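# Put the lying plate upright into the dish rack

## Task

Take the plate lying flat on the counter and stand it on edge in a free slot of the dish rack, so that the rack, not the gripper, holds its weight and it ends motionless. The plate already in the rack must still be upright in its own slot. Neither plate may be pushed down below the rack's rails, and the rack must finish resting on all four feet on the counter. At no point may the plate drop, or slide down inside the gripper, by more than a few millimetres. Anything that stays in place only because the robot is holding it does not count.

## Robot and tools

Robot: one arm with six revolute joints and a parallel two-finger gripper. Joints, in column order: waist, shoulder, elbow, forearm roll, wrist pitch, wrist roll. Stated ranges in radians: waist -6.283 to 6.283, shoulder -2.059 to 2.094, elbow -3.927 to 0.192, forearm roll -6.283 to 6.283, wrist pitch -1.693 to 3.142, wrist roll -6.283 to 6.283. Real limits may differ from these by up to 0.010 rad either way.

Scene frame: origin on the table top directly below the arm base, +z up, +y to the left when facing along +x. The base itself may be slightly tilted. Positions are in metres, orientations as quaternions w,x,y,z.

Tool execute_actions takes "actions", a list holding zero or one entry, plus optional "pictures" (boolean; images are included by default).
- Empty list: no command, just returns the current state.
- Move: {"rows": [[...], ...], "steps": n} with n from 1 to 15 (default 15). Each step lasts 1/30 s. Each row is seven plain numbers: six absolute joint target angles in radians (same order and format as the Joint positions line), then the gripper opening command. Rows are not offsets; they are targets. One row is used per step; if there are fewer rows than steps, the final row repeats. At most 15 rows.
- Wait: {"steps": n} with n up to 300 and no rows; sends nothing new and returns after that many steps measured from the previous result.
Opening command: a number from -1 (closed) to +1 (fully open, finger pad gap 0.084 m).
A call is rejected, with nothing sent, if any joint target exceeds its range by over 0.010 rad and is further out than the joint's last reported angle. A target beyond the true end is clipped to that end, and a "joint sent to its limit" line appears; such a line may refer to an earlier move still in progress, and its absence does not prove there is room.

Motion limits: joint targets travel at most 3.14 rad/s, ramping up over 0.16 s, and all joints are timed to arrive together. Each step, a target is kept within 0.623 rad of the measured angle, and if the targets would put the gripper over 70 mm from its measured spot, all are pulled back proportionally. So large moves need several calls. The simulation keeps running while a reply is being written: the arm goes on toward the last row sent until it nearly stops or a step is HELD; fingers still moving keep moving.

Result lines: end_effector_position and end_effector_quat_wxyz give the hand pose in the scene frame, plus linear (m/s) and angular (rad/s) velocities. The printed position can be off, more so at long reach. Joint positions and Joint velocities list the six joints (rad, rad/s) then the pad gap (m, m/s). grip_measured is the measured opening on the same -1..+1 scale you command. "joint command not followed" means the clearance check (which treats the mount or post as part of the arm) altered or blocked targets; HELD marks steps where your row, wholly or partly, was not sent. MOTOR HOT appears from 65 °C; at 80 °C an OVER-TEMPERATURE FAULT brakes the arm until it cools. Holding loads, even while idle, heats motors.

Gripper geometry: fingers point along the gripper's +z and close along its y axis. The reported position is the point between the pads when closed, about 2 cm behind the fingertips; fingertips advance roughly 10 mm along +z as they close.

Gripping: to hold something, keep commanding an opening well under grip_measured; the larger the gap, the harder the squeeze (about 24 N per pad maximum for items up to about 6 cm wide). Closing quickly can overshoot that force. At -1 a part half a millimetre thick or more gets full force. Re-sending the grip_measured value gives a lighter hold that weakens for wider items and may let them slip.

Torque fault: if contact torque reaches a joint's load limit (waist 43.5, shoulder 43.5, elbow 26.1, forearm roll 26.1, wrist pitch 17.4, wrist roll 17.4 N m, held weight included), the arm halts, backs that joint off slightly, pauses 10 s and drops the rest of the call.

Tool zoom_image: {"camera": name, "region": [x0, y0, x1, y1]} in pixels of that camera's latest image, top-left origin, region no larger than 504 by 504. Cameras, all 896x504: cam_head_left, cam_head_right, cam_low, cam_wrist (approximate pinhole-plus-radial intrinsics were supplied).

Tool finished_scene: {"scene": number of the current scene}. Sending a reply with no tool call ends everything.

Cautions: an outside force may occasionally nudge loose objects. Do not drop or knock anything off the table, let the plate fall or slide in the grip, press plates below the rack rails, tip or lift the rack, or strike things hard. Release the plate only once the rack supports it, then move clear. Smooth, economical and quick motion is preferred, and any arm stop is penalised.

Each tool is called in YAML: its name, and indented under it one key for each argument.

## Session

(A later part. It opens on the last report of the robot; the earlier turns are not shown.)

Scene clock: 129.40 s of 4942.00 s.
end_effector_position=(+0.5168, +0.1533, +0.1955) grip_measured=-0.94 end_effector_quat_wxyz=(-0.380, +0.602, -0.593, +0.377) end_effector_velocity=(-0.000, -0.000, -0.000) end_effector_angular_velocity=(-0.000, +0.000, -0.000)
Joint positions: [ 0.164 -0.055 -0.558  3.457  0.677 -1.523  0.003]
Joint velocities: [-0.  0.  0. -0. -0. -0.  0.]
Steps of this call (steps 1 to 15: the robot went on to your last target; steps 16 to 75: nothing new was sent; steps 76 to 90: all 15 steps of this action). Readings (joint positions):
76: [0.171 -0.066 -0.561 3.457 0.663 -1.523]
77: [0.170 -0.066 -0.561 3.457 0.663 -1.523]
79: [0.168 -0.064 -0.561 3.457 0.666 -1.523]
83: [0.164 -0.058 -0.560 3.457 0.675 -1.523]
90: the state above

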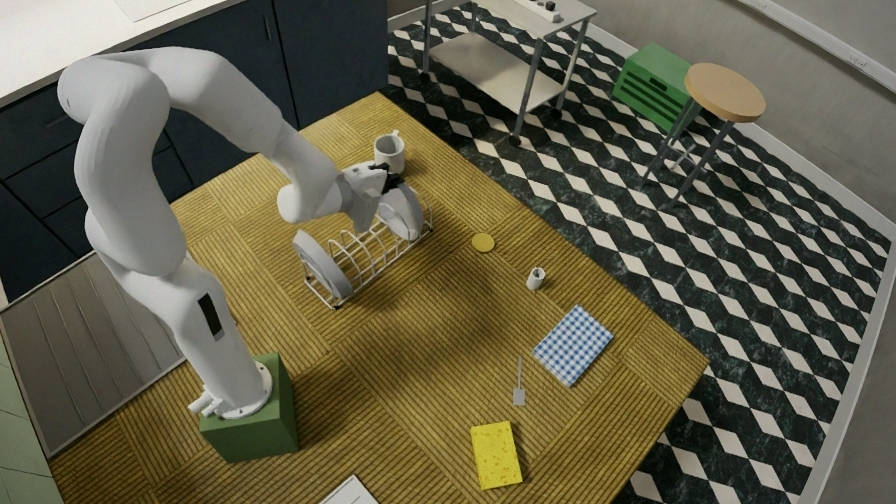

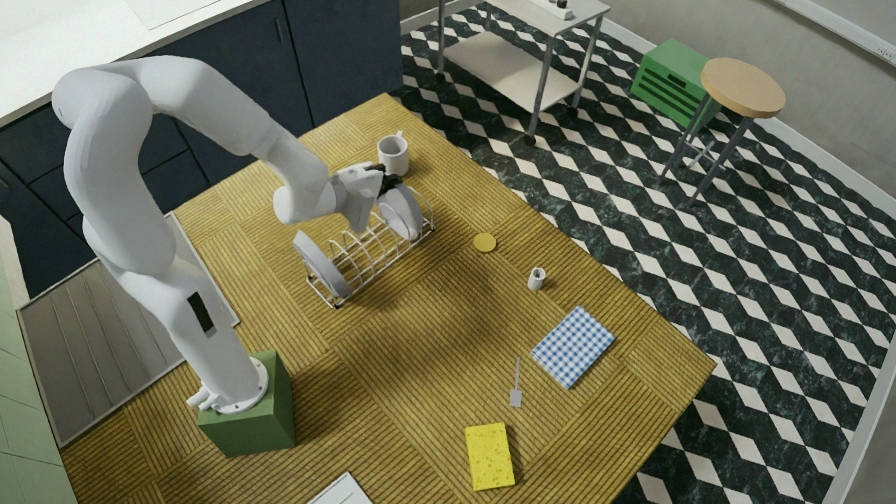

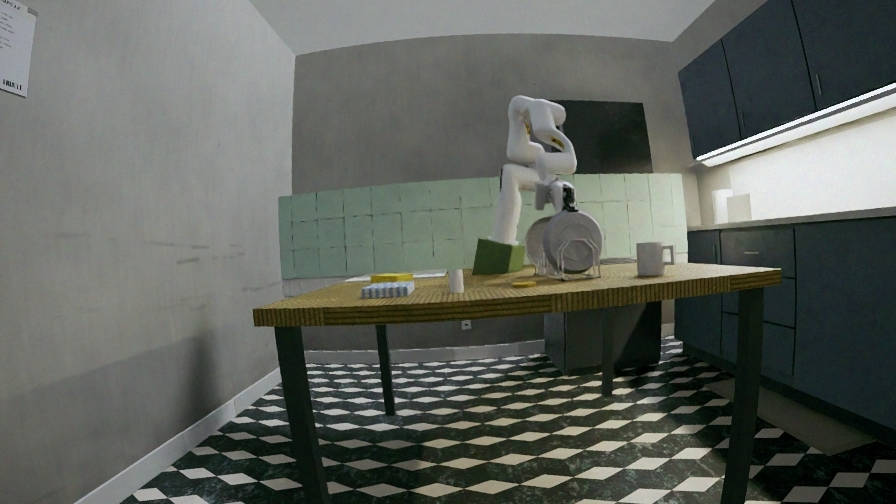

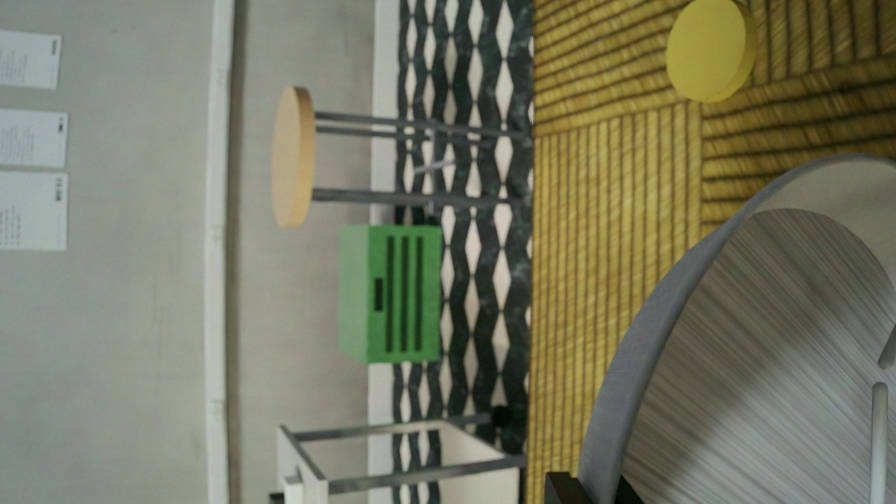

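execute_actions:
  actions:
    - {"rows":[[0.166,-0.055,-0.558,3.457,0.677,-1.523,-1],[0.168,-0.055,-0.558,3.457,0.677,-1.523,-1],[0.17,-0.055,-0.558,3.457,0.677,-1.523,-1],[0.172,-0.054,-0.558,3.457,0.678,-1.523,-1],[0.174,-0.053,-0.558,3.457,0.679,-1.523,-1],[0.175,-0.052,-0.558,3.457,0.68,-1.523,-1]],"steps":15}

Scene clock: 132.63 s of 4942.00 s.
end_effector_position=(+0.5160, +0.1580, +0.1943) grip_measured=-0.94 end_effector_quat_wxyz=(-0.382, +0.604, -0.590, +0.375) end_effector_velocity=(-0.001, +0.001, -0.001) end_effector_angular_velocity=(+0.000, +0.004, +0.003)
Joint positions: [ 0.174 -0.053 -0.559  3.457  0.681 -1.523  0.003]
Joint velocities: [ 0.003  0.001  0.001 -0.001 -0.002  0.001  0.   ]
Steps of this call (steps 1 to 15: the robot went on to your last target; steps 16 to 82: nothing new was sent; steps 83 to 97: all 15 steps of this action). Readings (joint positions):
83: [0.164 -0.055 -0.558 3.457 0.677 -1.523]
84: [0.165 -0.055 -0.558 3.457 0.677 -1.523]
86: [0.167 -0.055 -0.558 3.457 0.677 -1.523]
90: [0.173 -0.053 -0.559 3.457 0.681 -1.523]
97: the state above

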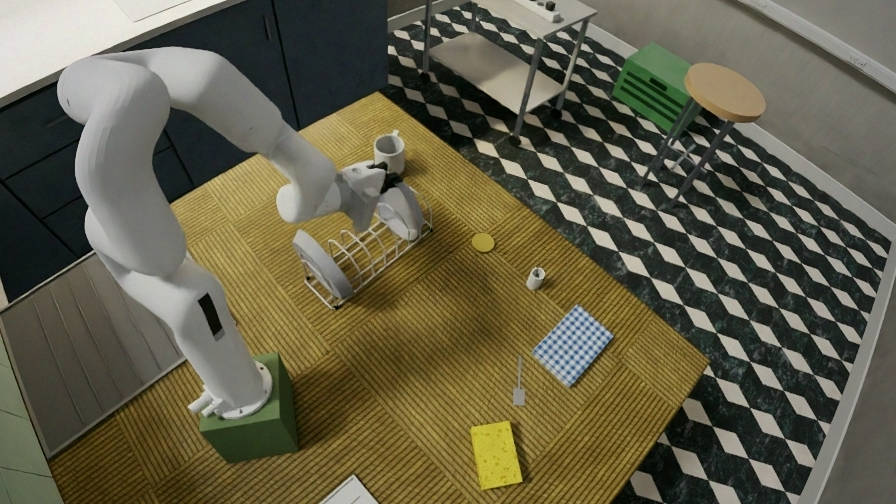

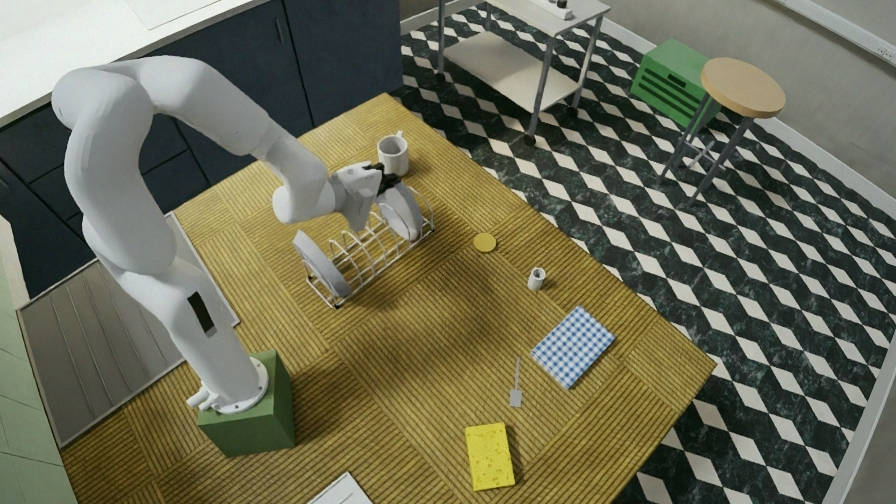

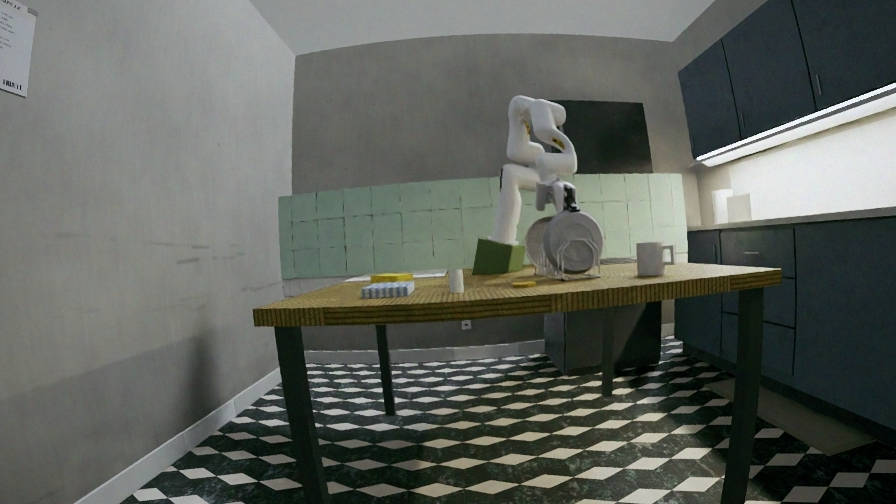

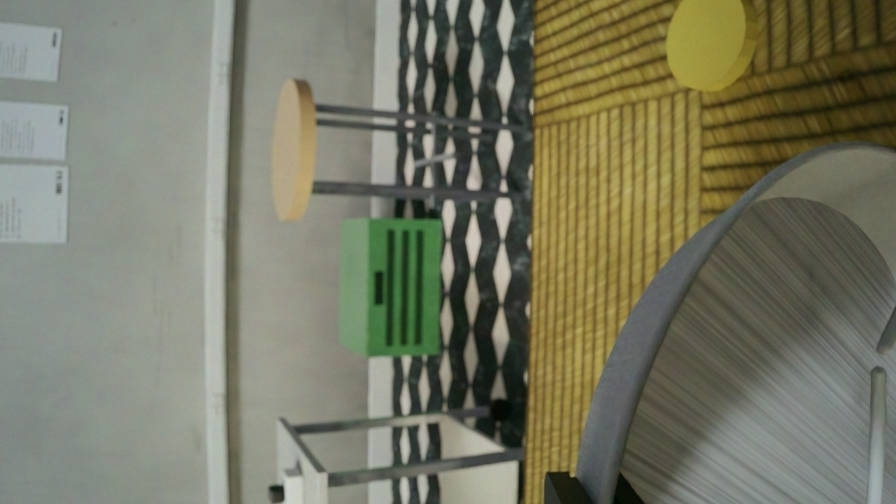

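execute_actions:
  actions:
    - {"rows":[[0.175,-0.052,-0.558,3.457,0.68,-1.523,-0.96],[0.175,-0.052,-0.558,3.457,0.68,-1.523,-0.93],[0.175,-0.052,-0.558,3.457,0.68,-1.523,-0.9],[0.175,-0.052,-0.558,3.457,0.68,-1.523,-0.87],[0.175,-0.052,-0.558,3.457,0.68,-1.523,-0.84],[0.175,-0.052,-0.558,3.457,0.68,-1.523,-0.8],[0.175,-0.052,-0.558,3.457,0.68,-1.523,-0.75],[0.175,-0.052,-0.558,3.457,0.68,-1.523,-0.7],[0.175,-0.052,-0.558,3.457,0.68,-1.523,-0.62],[0.175,-0.052,-0.558,3.457,0.68,-1.523,-0.55],[0.175,-0.052,-0.558,3.457,0.68,-1.523,-0.45]],"steps":15}

execute_actions:
  actions:
    - {"rows":[[0.176,-0.07,-0.543,3.457,0.677,-1.523,-0.45],[0.177,-0.09,-0.527,3.457,0.674,-1.523,-0.45],[0.178,-0.11,-0.51,3.457,0.671,-1.523,-0.45],[0.179,-0.13,-0.494,3.457,0.668,-1.523,-0.45],[0.18,-0.15,-0.478,3.457,0.665,-1.523,-0.45],[0.181,-0.17,-0.462,3.457,0.662,-1.523,-0.45],[0.182,-0.19,-0.447,3.457,0.659,-1.523,-0.45],[0.183,-0.21,-0.433,3.457,0.656,-1.523,-0.45],[0.184,-0.23,-0.422,3.457,0.652,-1.523,-0.45],[0.184,-0.25,-0.415,3.457,0.65,-1.523,-0.45]],"steps":15}
  pictures: false

execute_actions:
  actions:
    - {"steps":20}

zoom_image:
  camera: "cam_head_left"
  region: [270,130,470,320]

Scene clock: 138.10 s of 4942.00 s.
end_effector_position=(+0.5124, +0.1575, +0.1896) grip_measured=-0.47 end_effector_quat_wxyz=(-0.377, +0.607, -0.592, +0.372) end_effector_velocity=(+0.022, +0.007, +0.027) end_effector_angular_velocity=(+0.017, -0.071, +0.002)
Joint positions: [ 0.176 -0.049 -0.554  3.457  0.677 -1.523  0.024]
Joint velocities: [-0.007 -0.019 -0.034  0.001  0.02  -0.001  0.001]
Steps of this call (steps 1 to 15: the robot went on to your last target; steps 16 to 100: nothing new was sent; then 1.63 s passed at rest; steps 101 to 115: all 15 steps of this action). Readings (joint positions):
101: [0.175 -0.052 -0.558 3.457 0.680 -1.523]
102: [0.175 -0.052 -0.558 3.457 0.680 -1.523]
104: [0.175 -0.052 -0.558 3.457 0.680 -1.523]
108: [0.176 -0.050 -0.556 3.457 0.678 -1.523]
115: the state above

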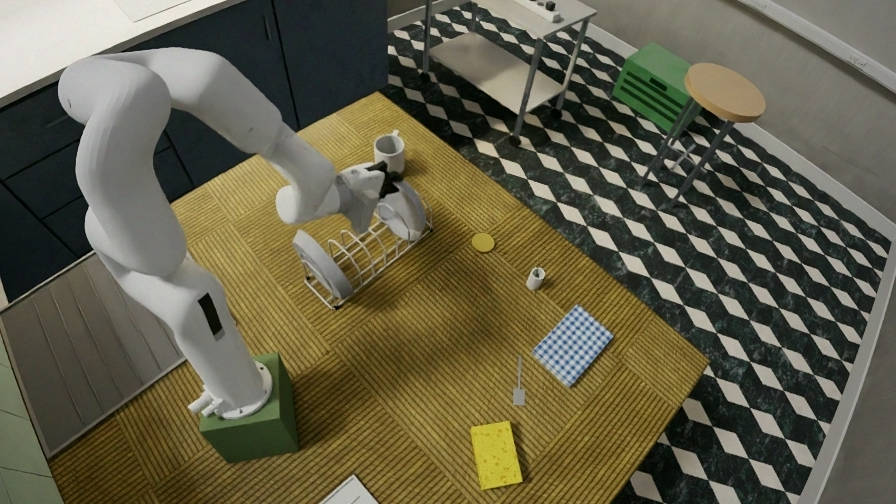

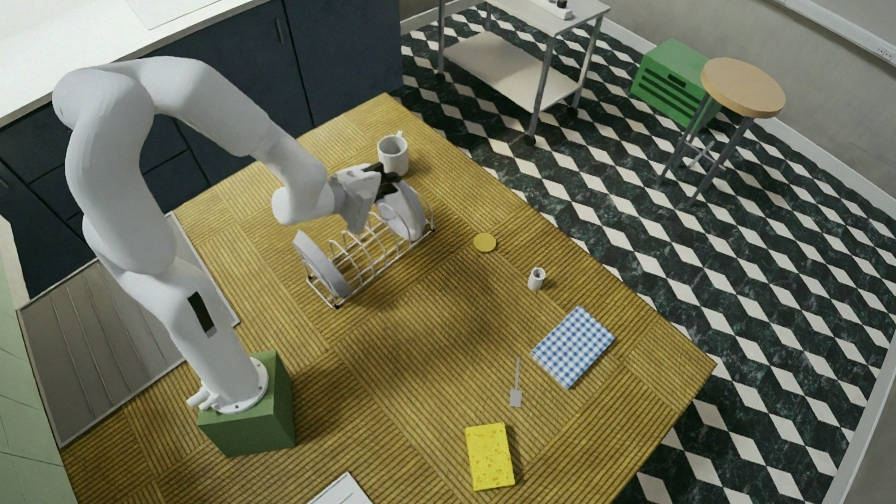

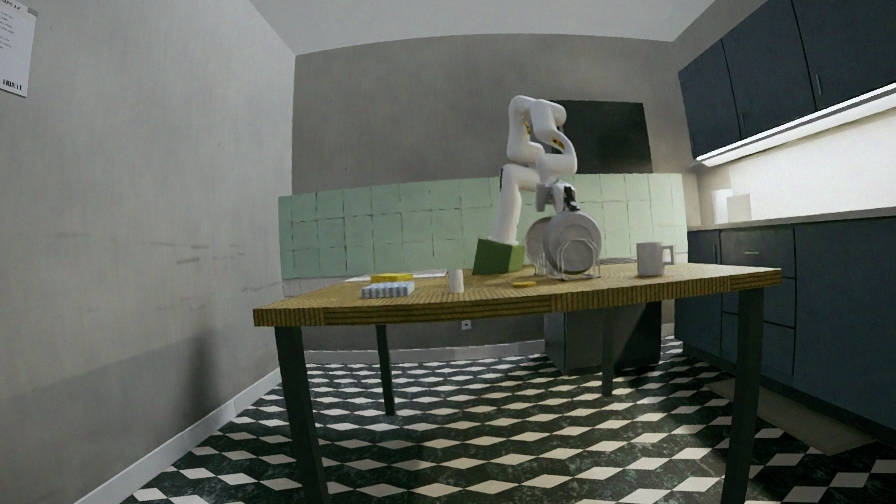

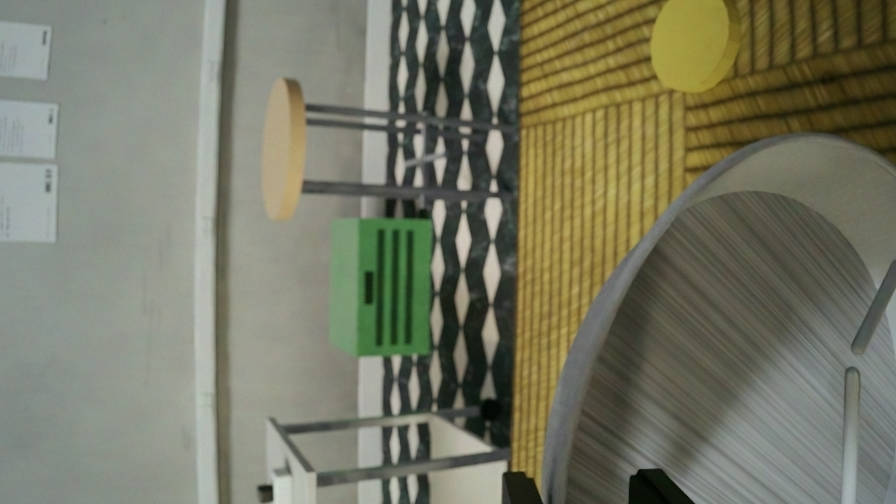

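Scene clock: 138.60 s of 4942.00 s.
end_effector_position=(+0.4786, +0.1581, +0.2219) grip_measured=-0.47 end_effector_quat_wxyz=(-0.396, +0.603, -0.585, +0.371) end_effector_velocity=(-0.000, -0.000, +0.003) end_effector_angular_velocity=(+0.002, -0.004, -0.001)
Joint positions: [ 0.184 -0.25  -0.416  3.457  0.65  -1.523  0.024]
Joint velocities: [-0.001 -0.009  0.003  0.    -0.002  0.    -0.   ]
Steps of this call (steps 1 to 15: all 15 steps of this action). Readings (joint positions):
1: [0.176 -0.050 -0.555 3.457 0.678 -1.523]
2: [0.176 -0.054 -0.553 3.457 0.678 -1.523]
4: [0.177 -0.080 -0.533 3.457 0.674 -1.523]
8: [0.181 -0.157 -0.471 3.457 0.663 -1.523]
15: the state above

Scene clock: 139.27 s of 4942.00 s.
end_effector_position=(+0.4781, +0.1577, +0.2213) grip_measured=-0.47 end_effector_quat_wxyz=(-0.395, +0.603, -0.585, +0.371) end_effector_velocity=(-0.000, -0.000, -0.000) end_effector_angular_velocity=(+0.000, +0.000, -0.001)
Joint positions: [ 0.184 -0.25  -0.415  3.457  0.65  -1.523  0.024]
Joint velocities: [-0.    -0.     0.001  0.001  0.     0.    -0.   ]
Steps of this call (steps 1 to 15: the robot went on to your last target; steps 16 to 20: nothing new was sent). Readings (joint positions):
1: [0.184 -0.250 -0.416 3.457 0.650 -1.523]
2: [0.184 -0.250 -0.416 3.457 0.650 -1.523]
4: [0.184 -0.249 -0.415 3.457 0.650 -1.523]
8: [0.184 -0.249 -0.415 3.457 0.650 -1.523]
20: the state above
The arm was judged still, so your last target was given up. Only a new action makes it travel on or press farther. Fingers that are still opening or closing keep moving.

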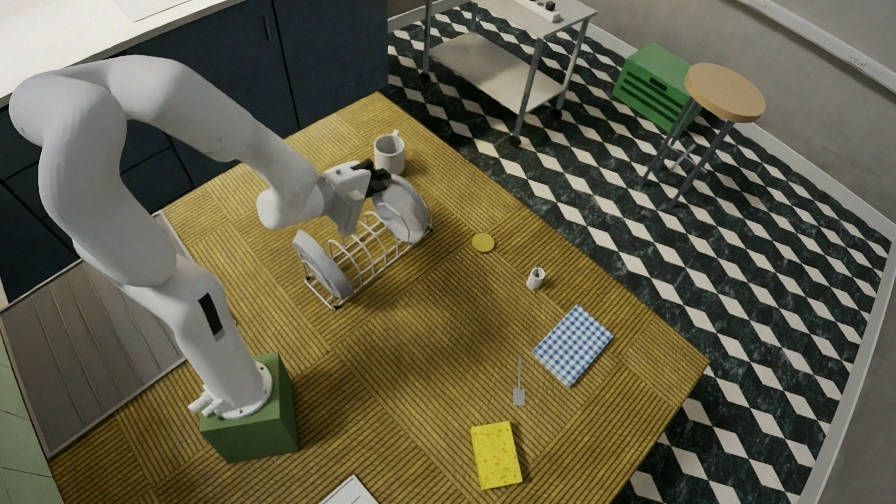

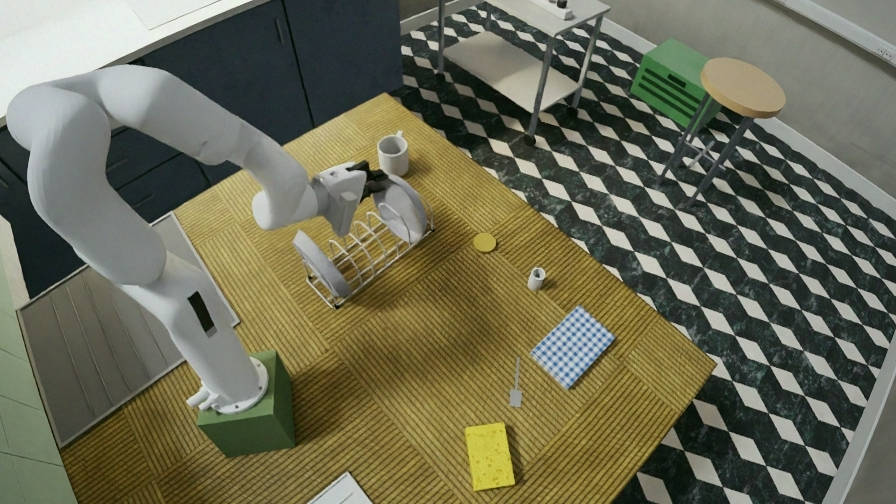

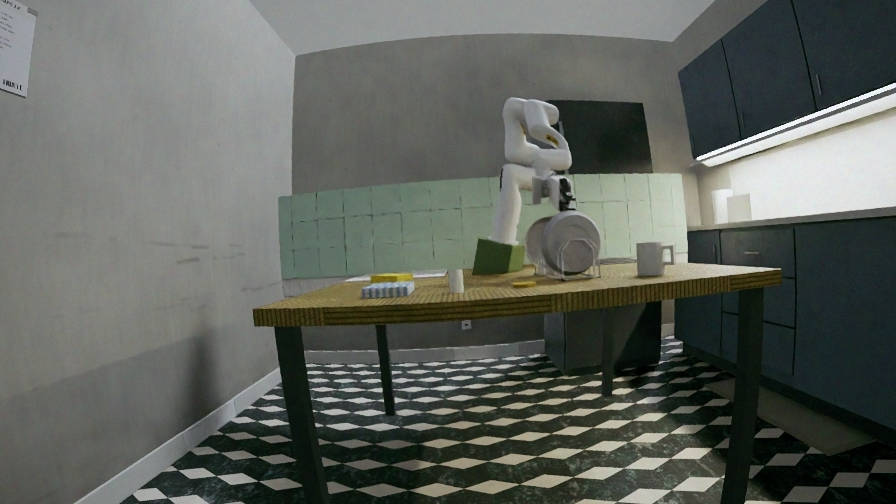

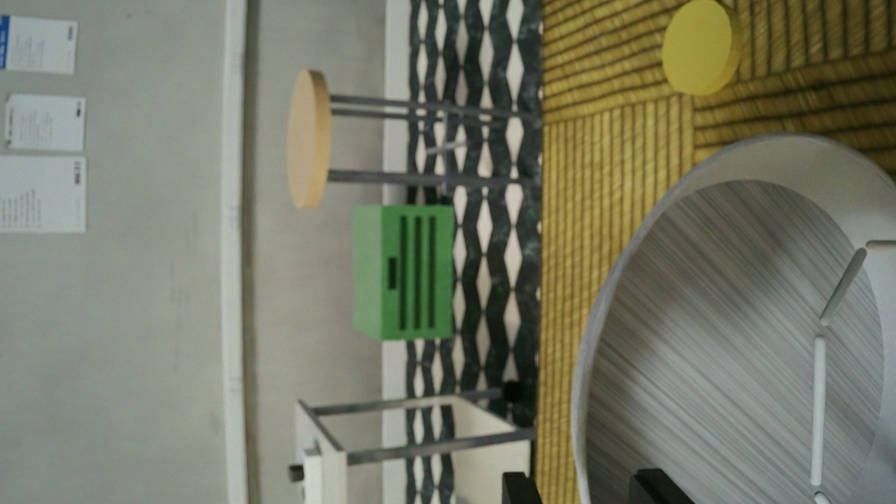

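Region (270, 130, 470, 320) of cam_head_left's 896x504 image, scaled by 2.520, with more detail than that image has; it fills the top 479 rows of this view, and the rest is white.

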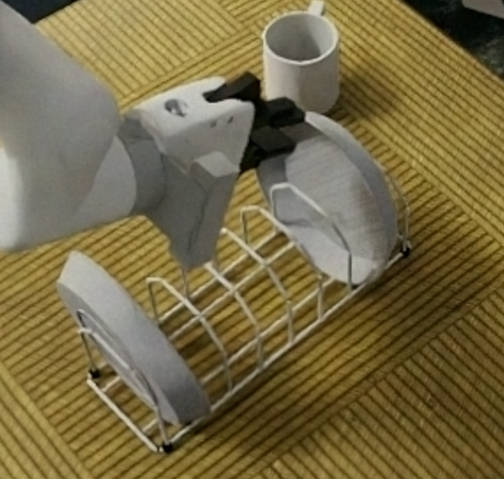

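finished_scene:
  scene: 1

The scene is finished: the task was done.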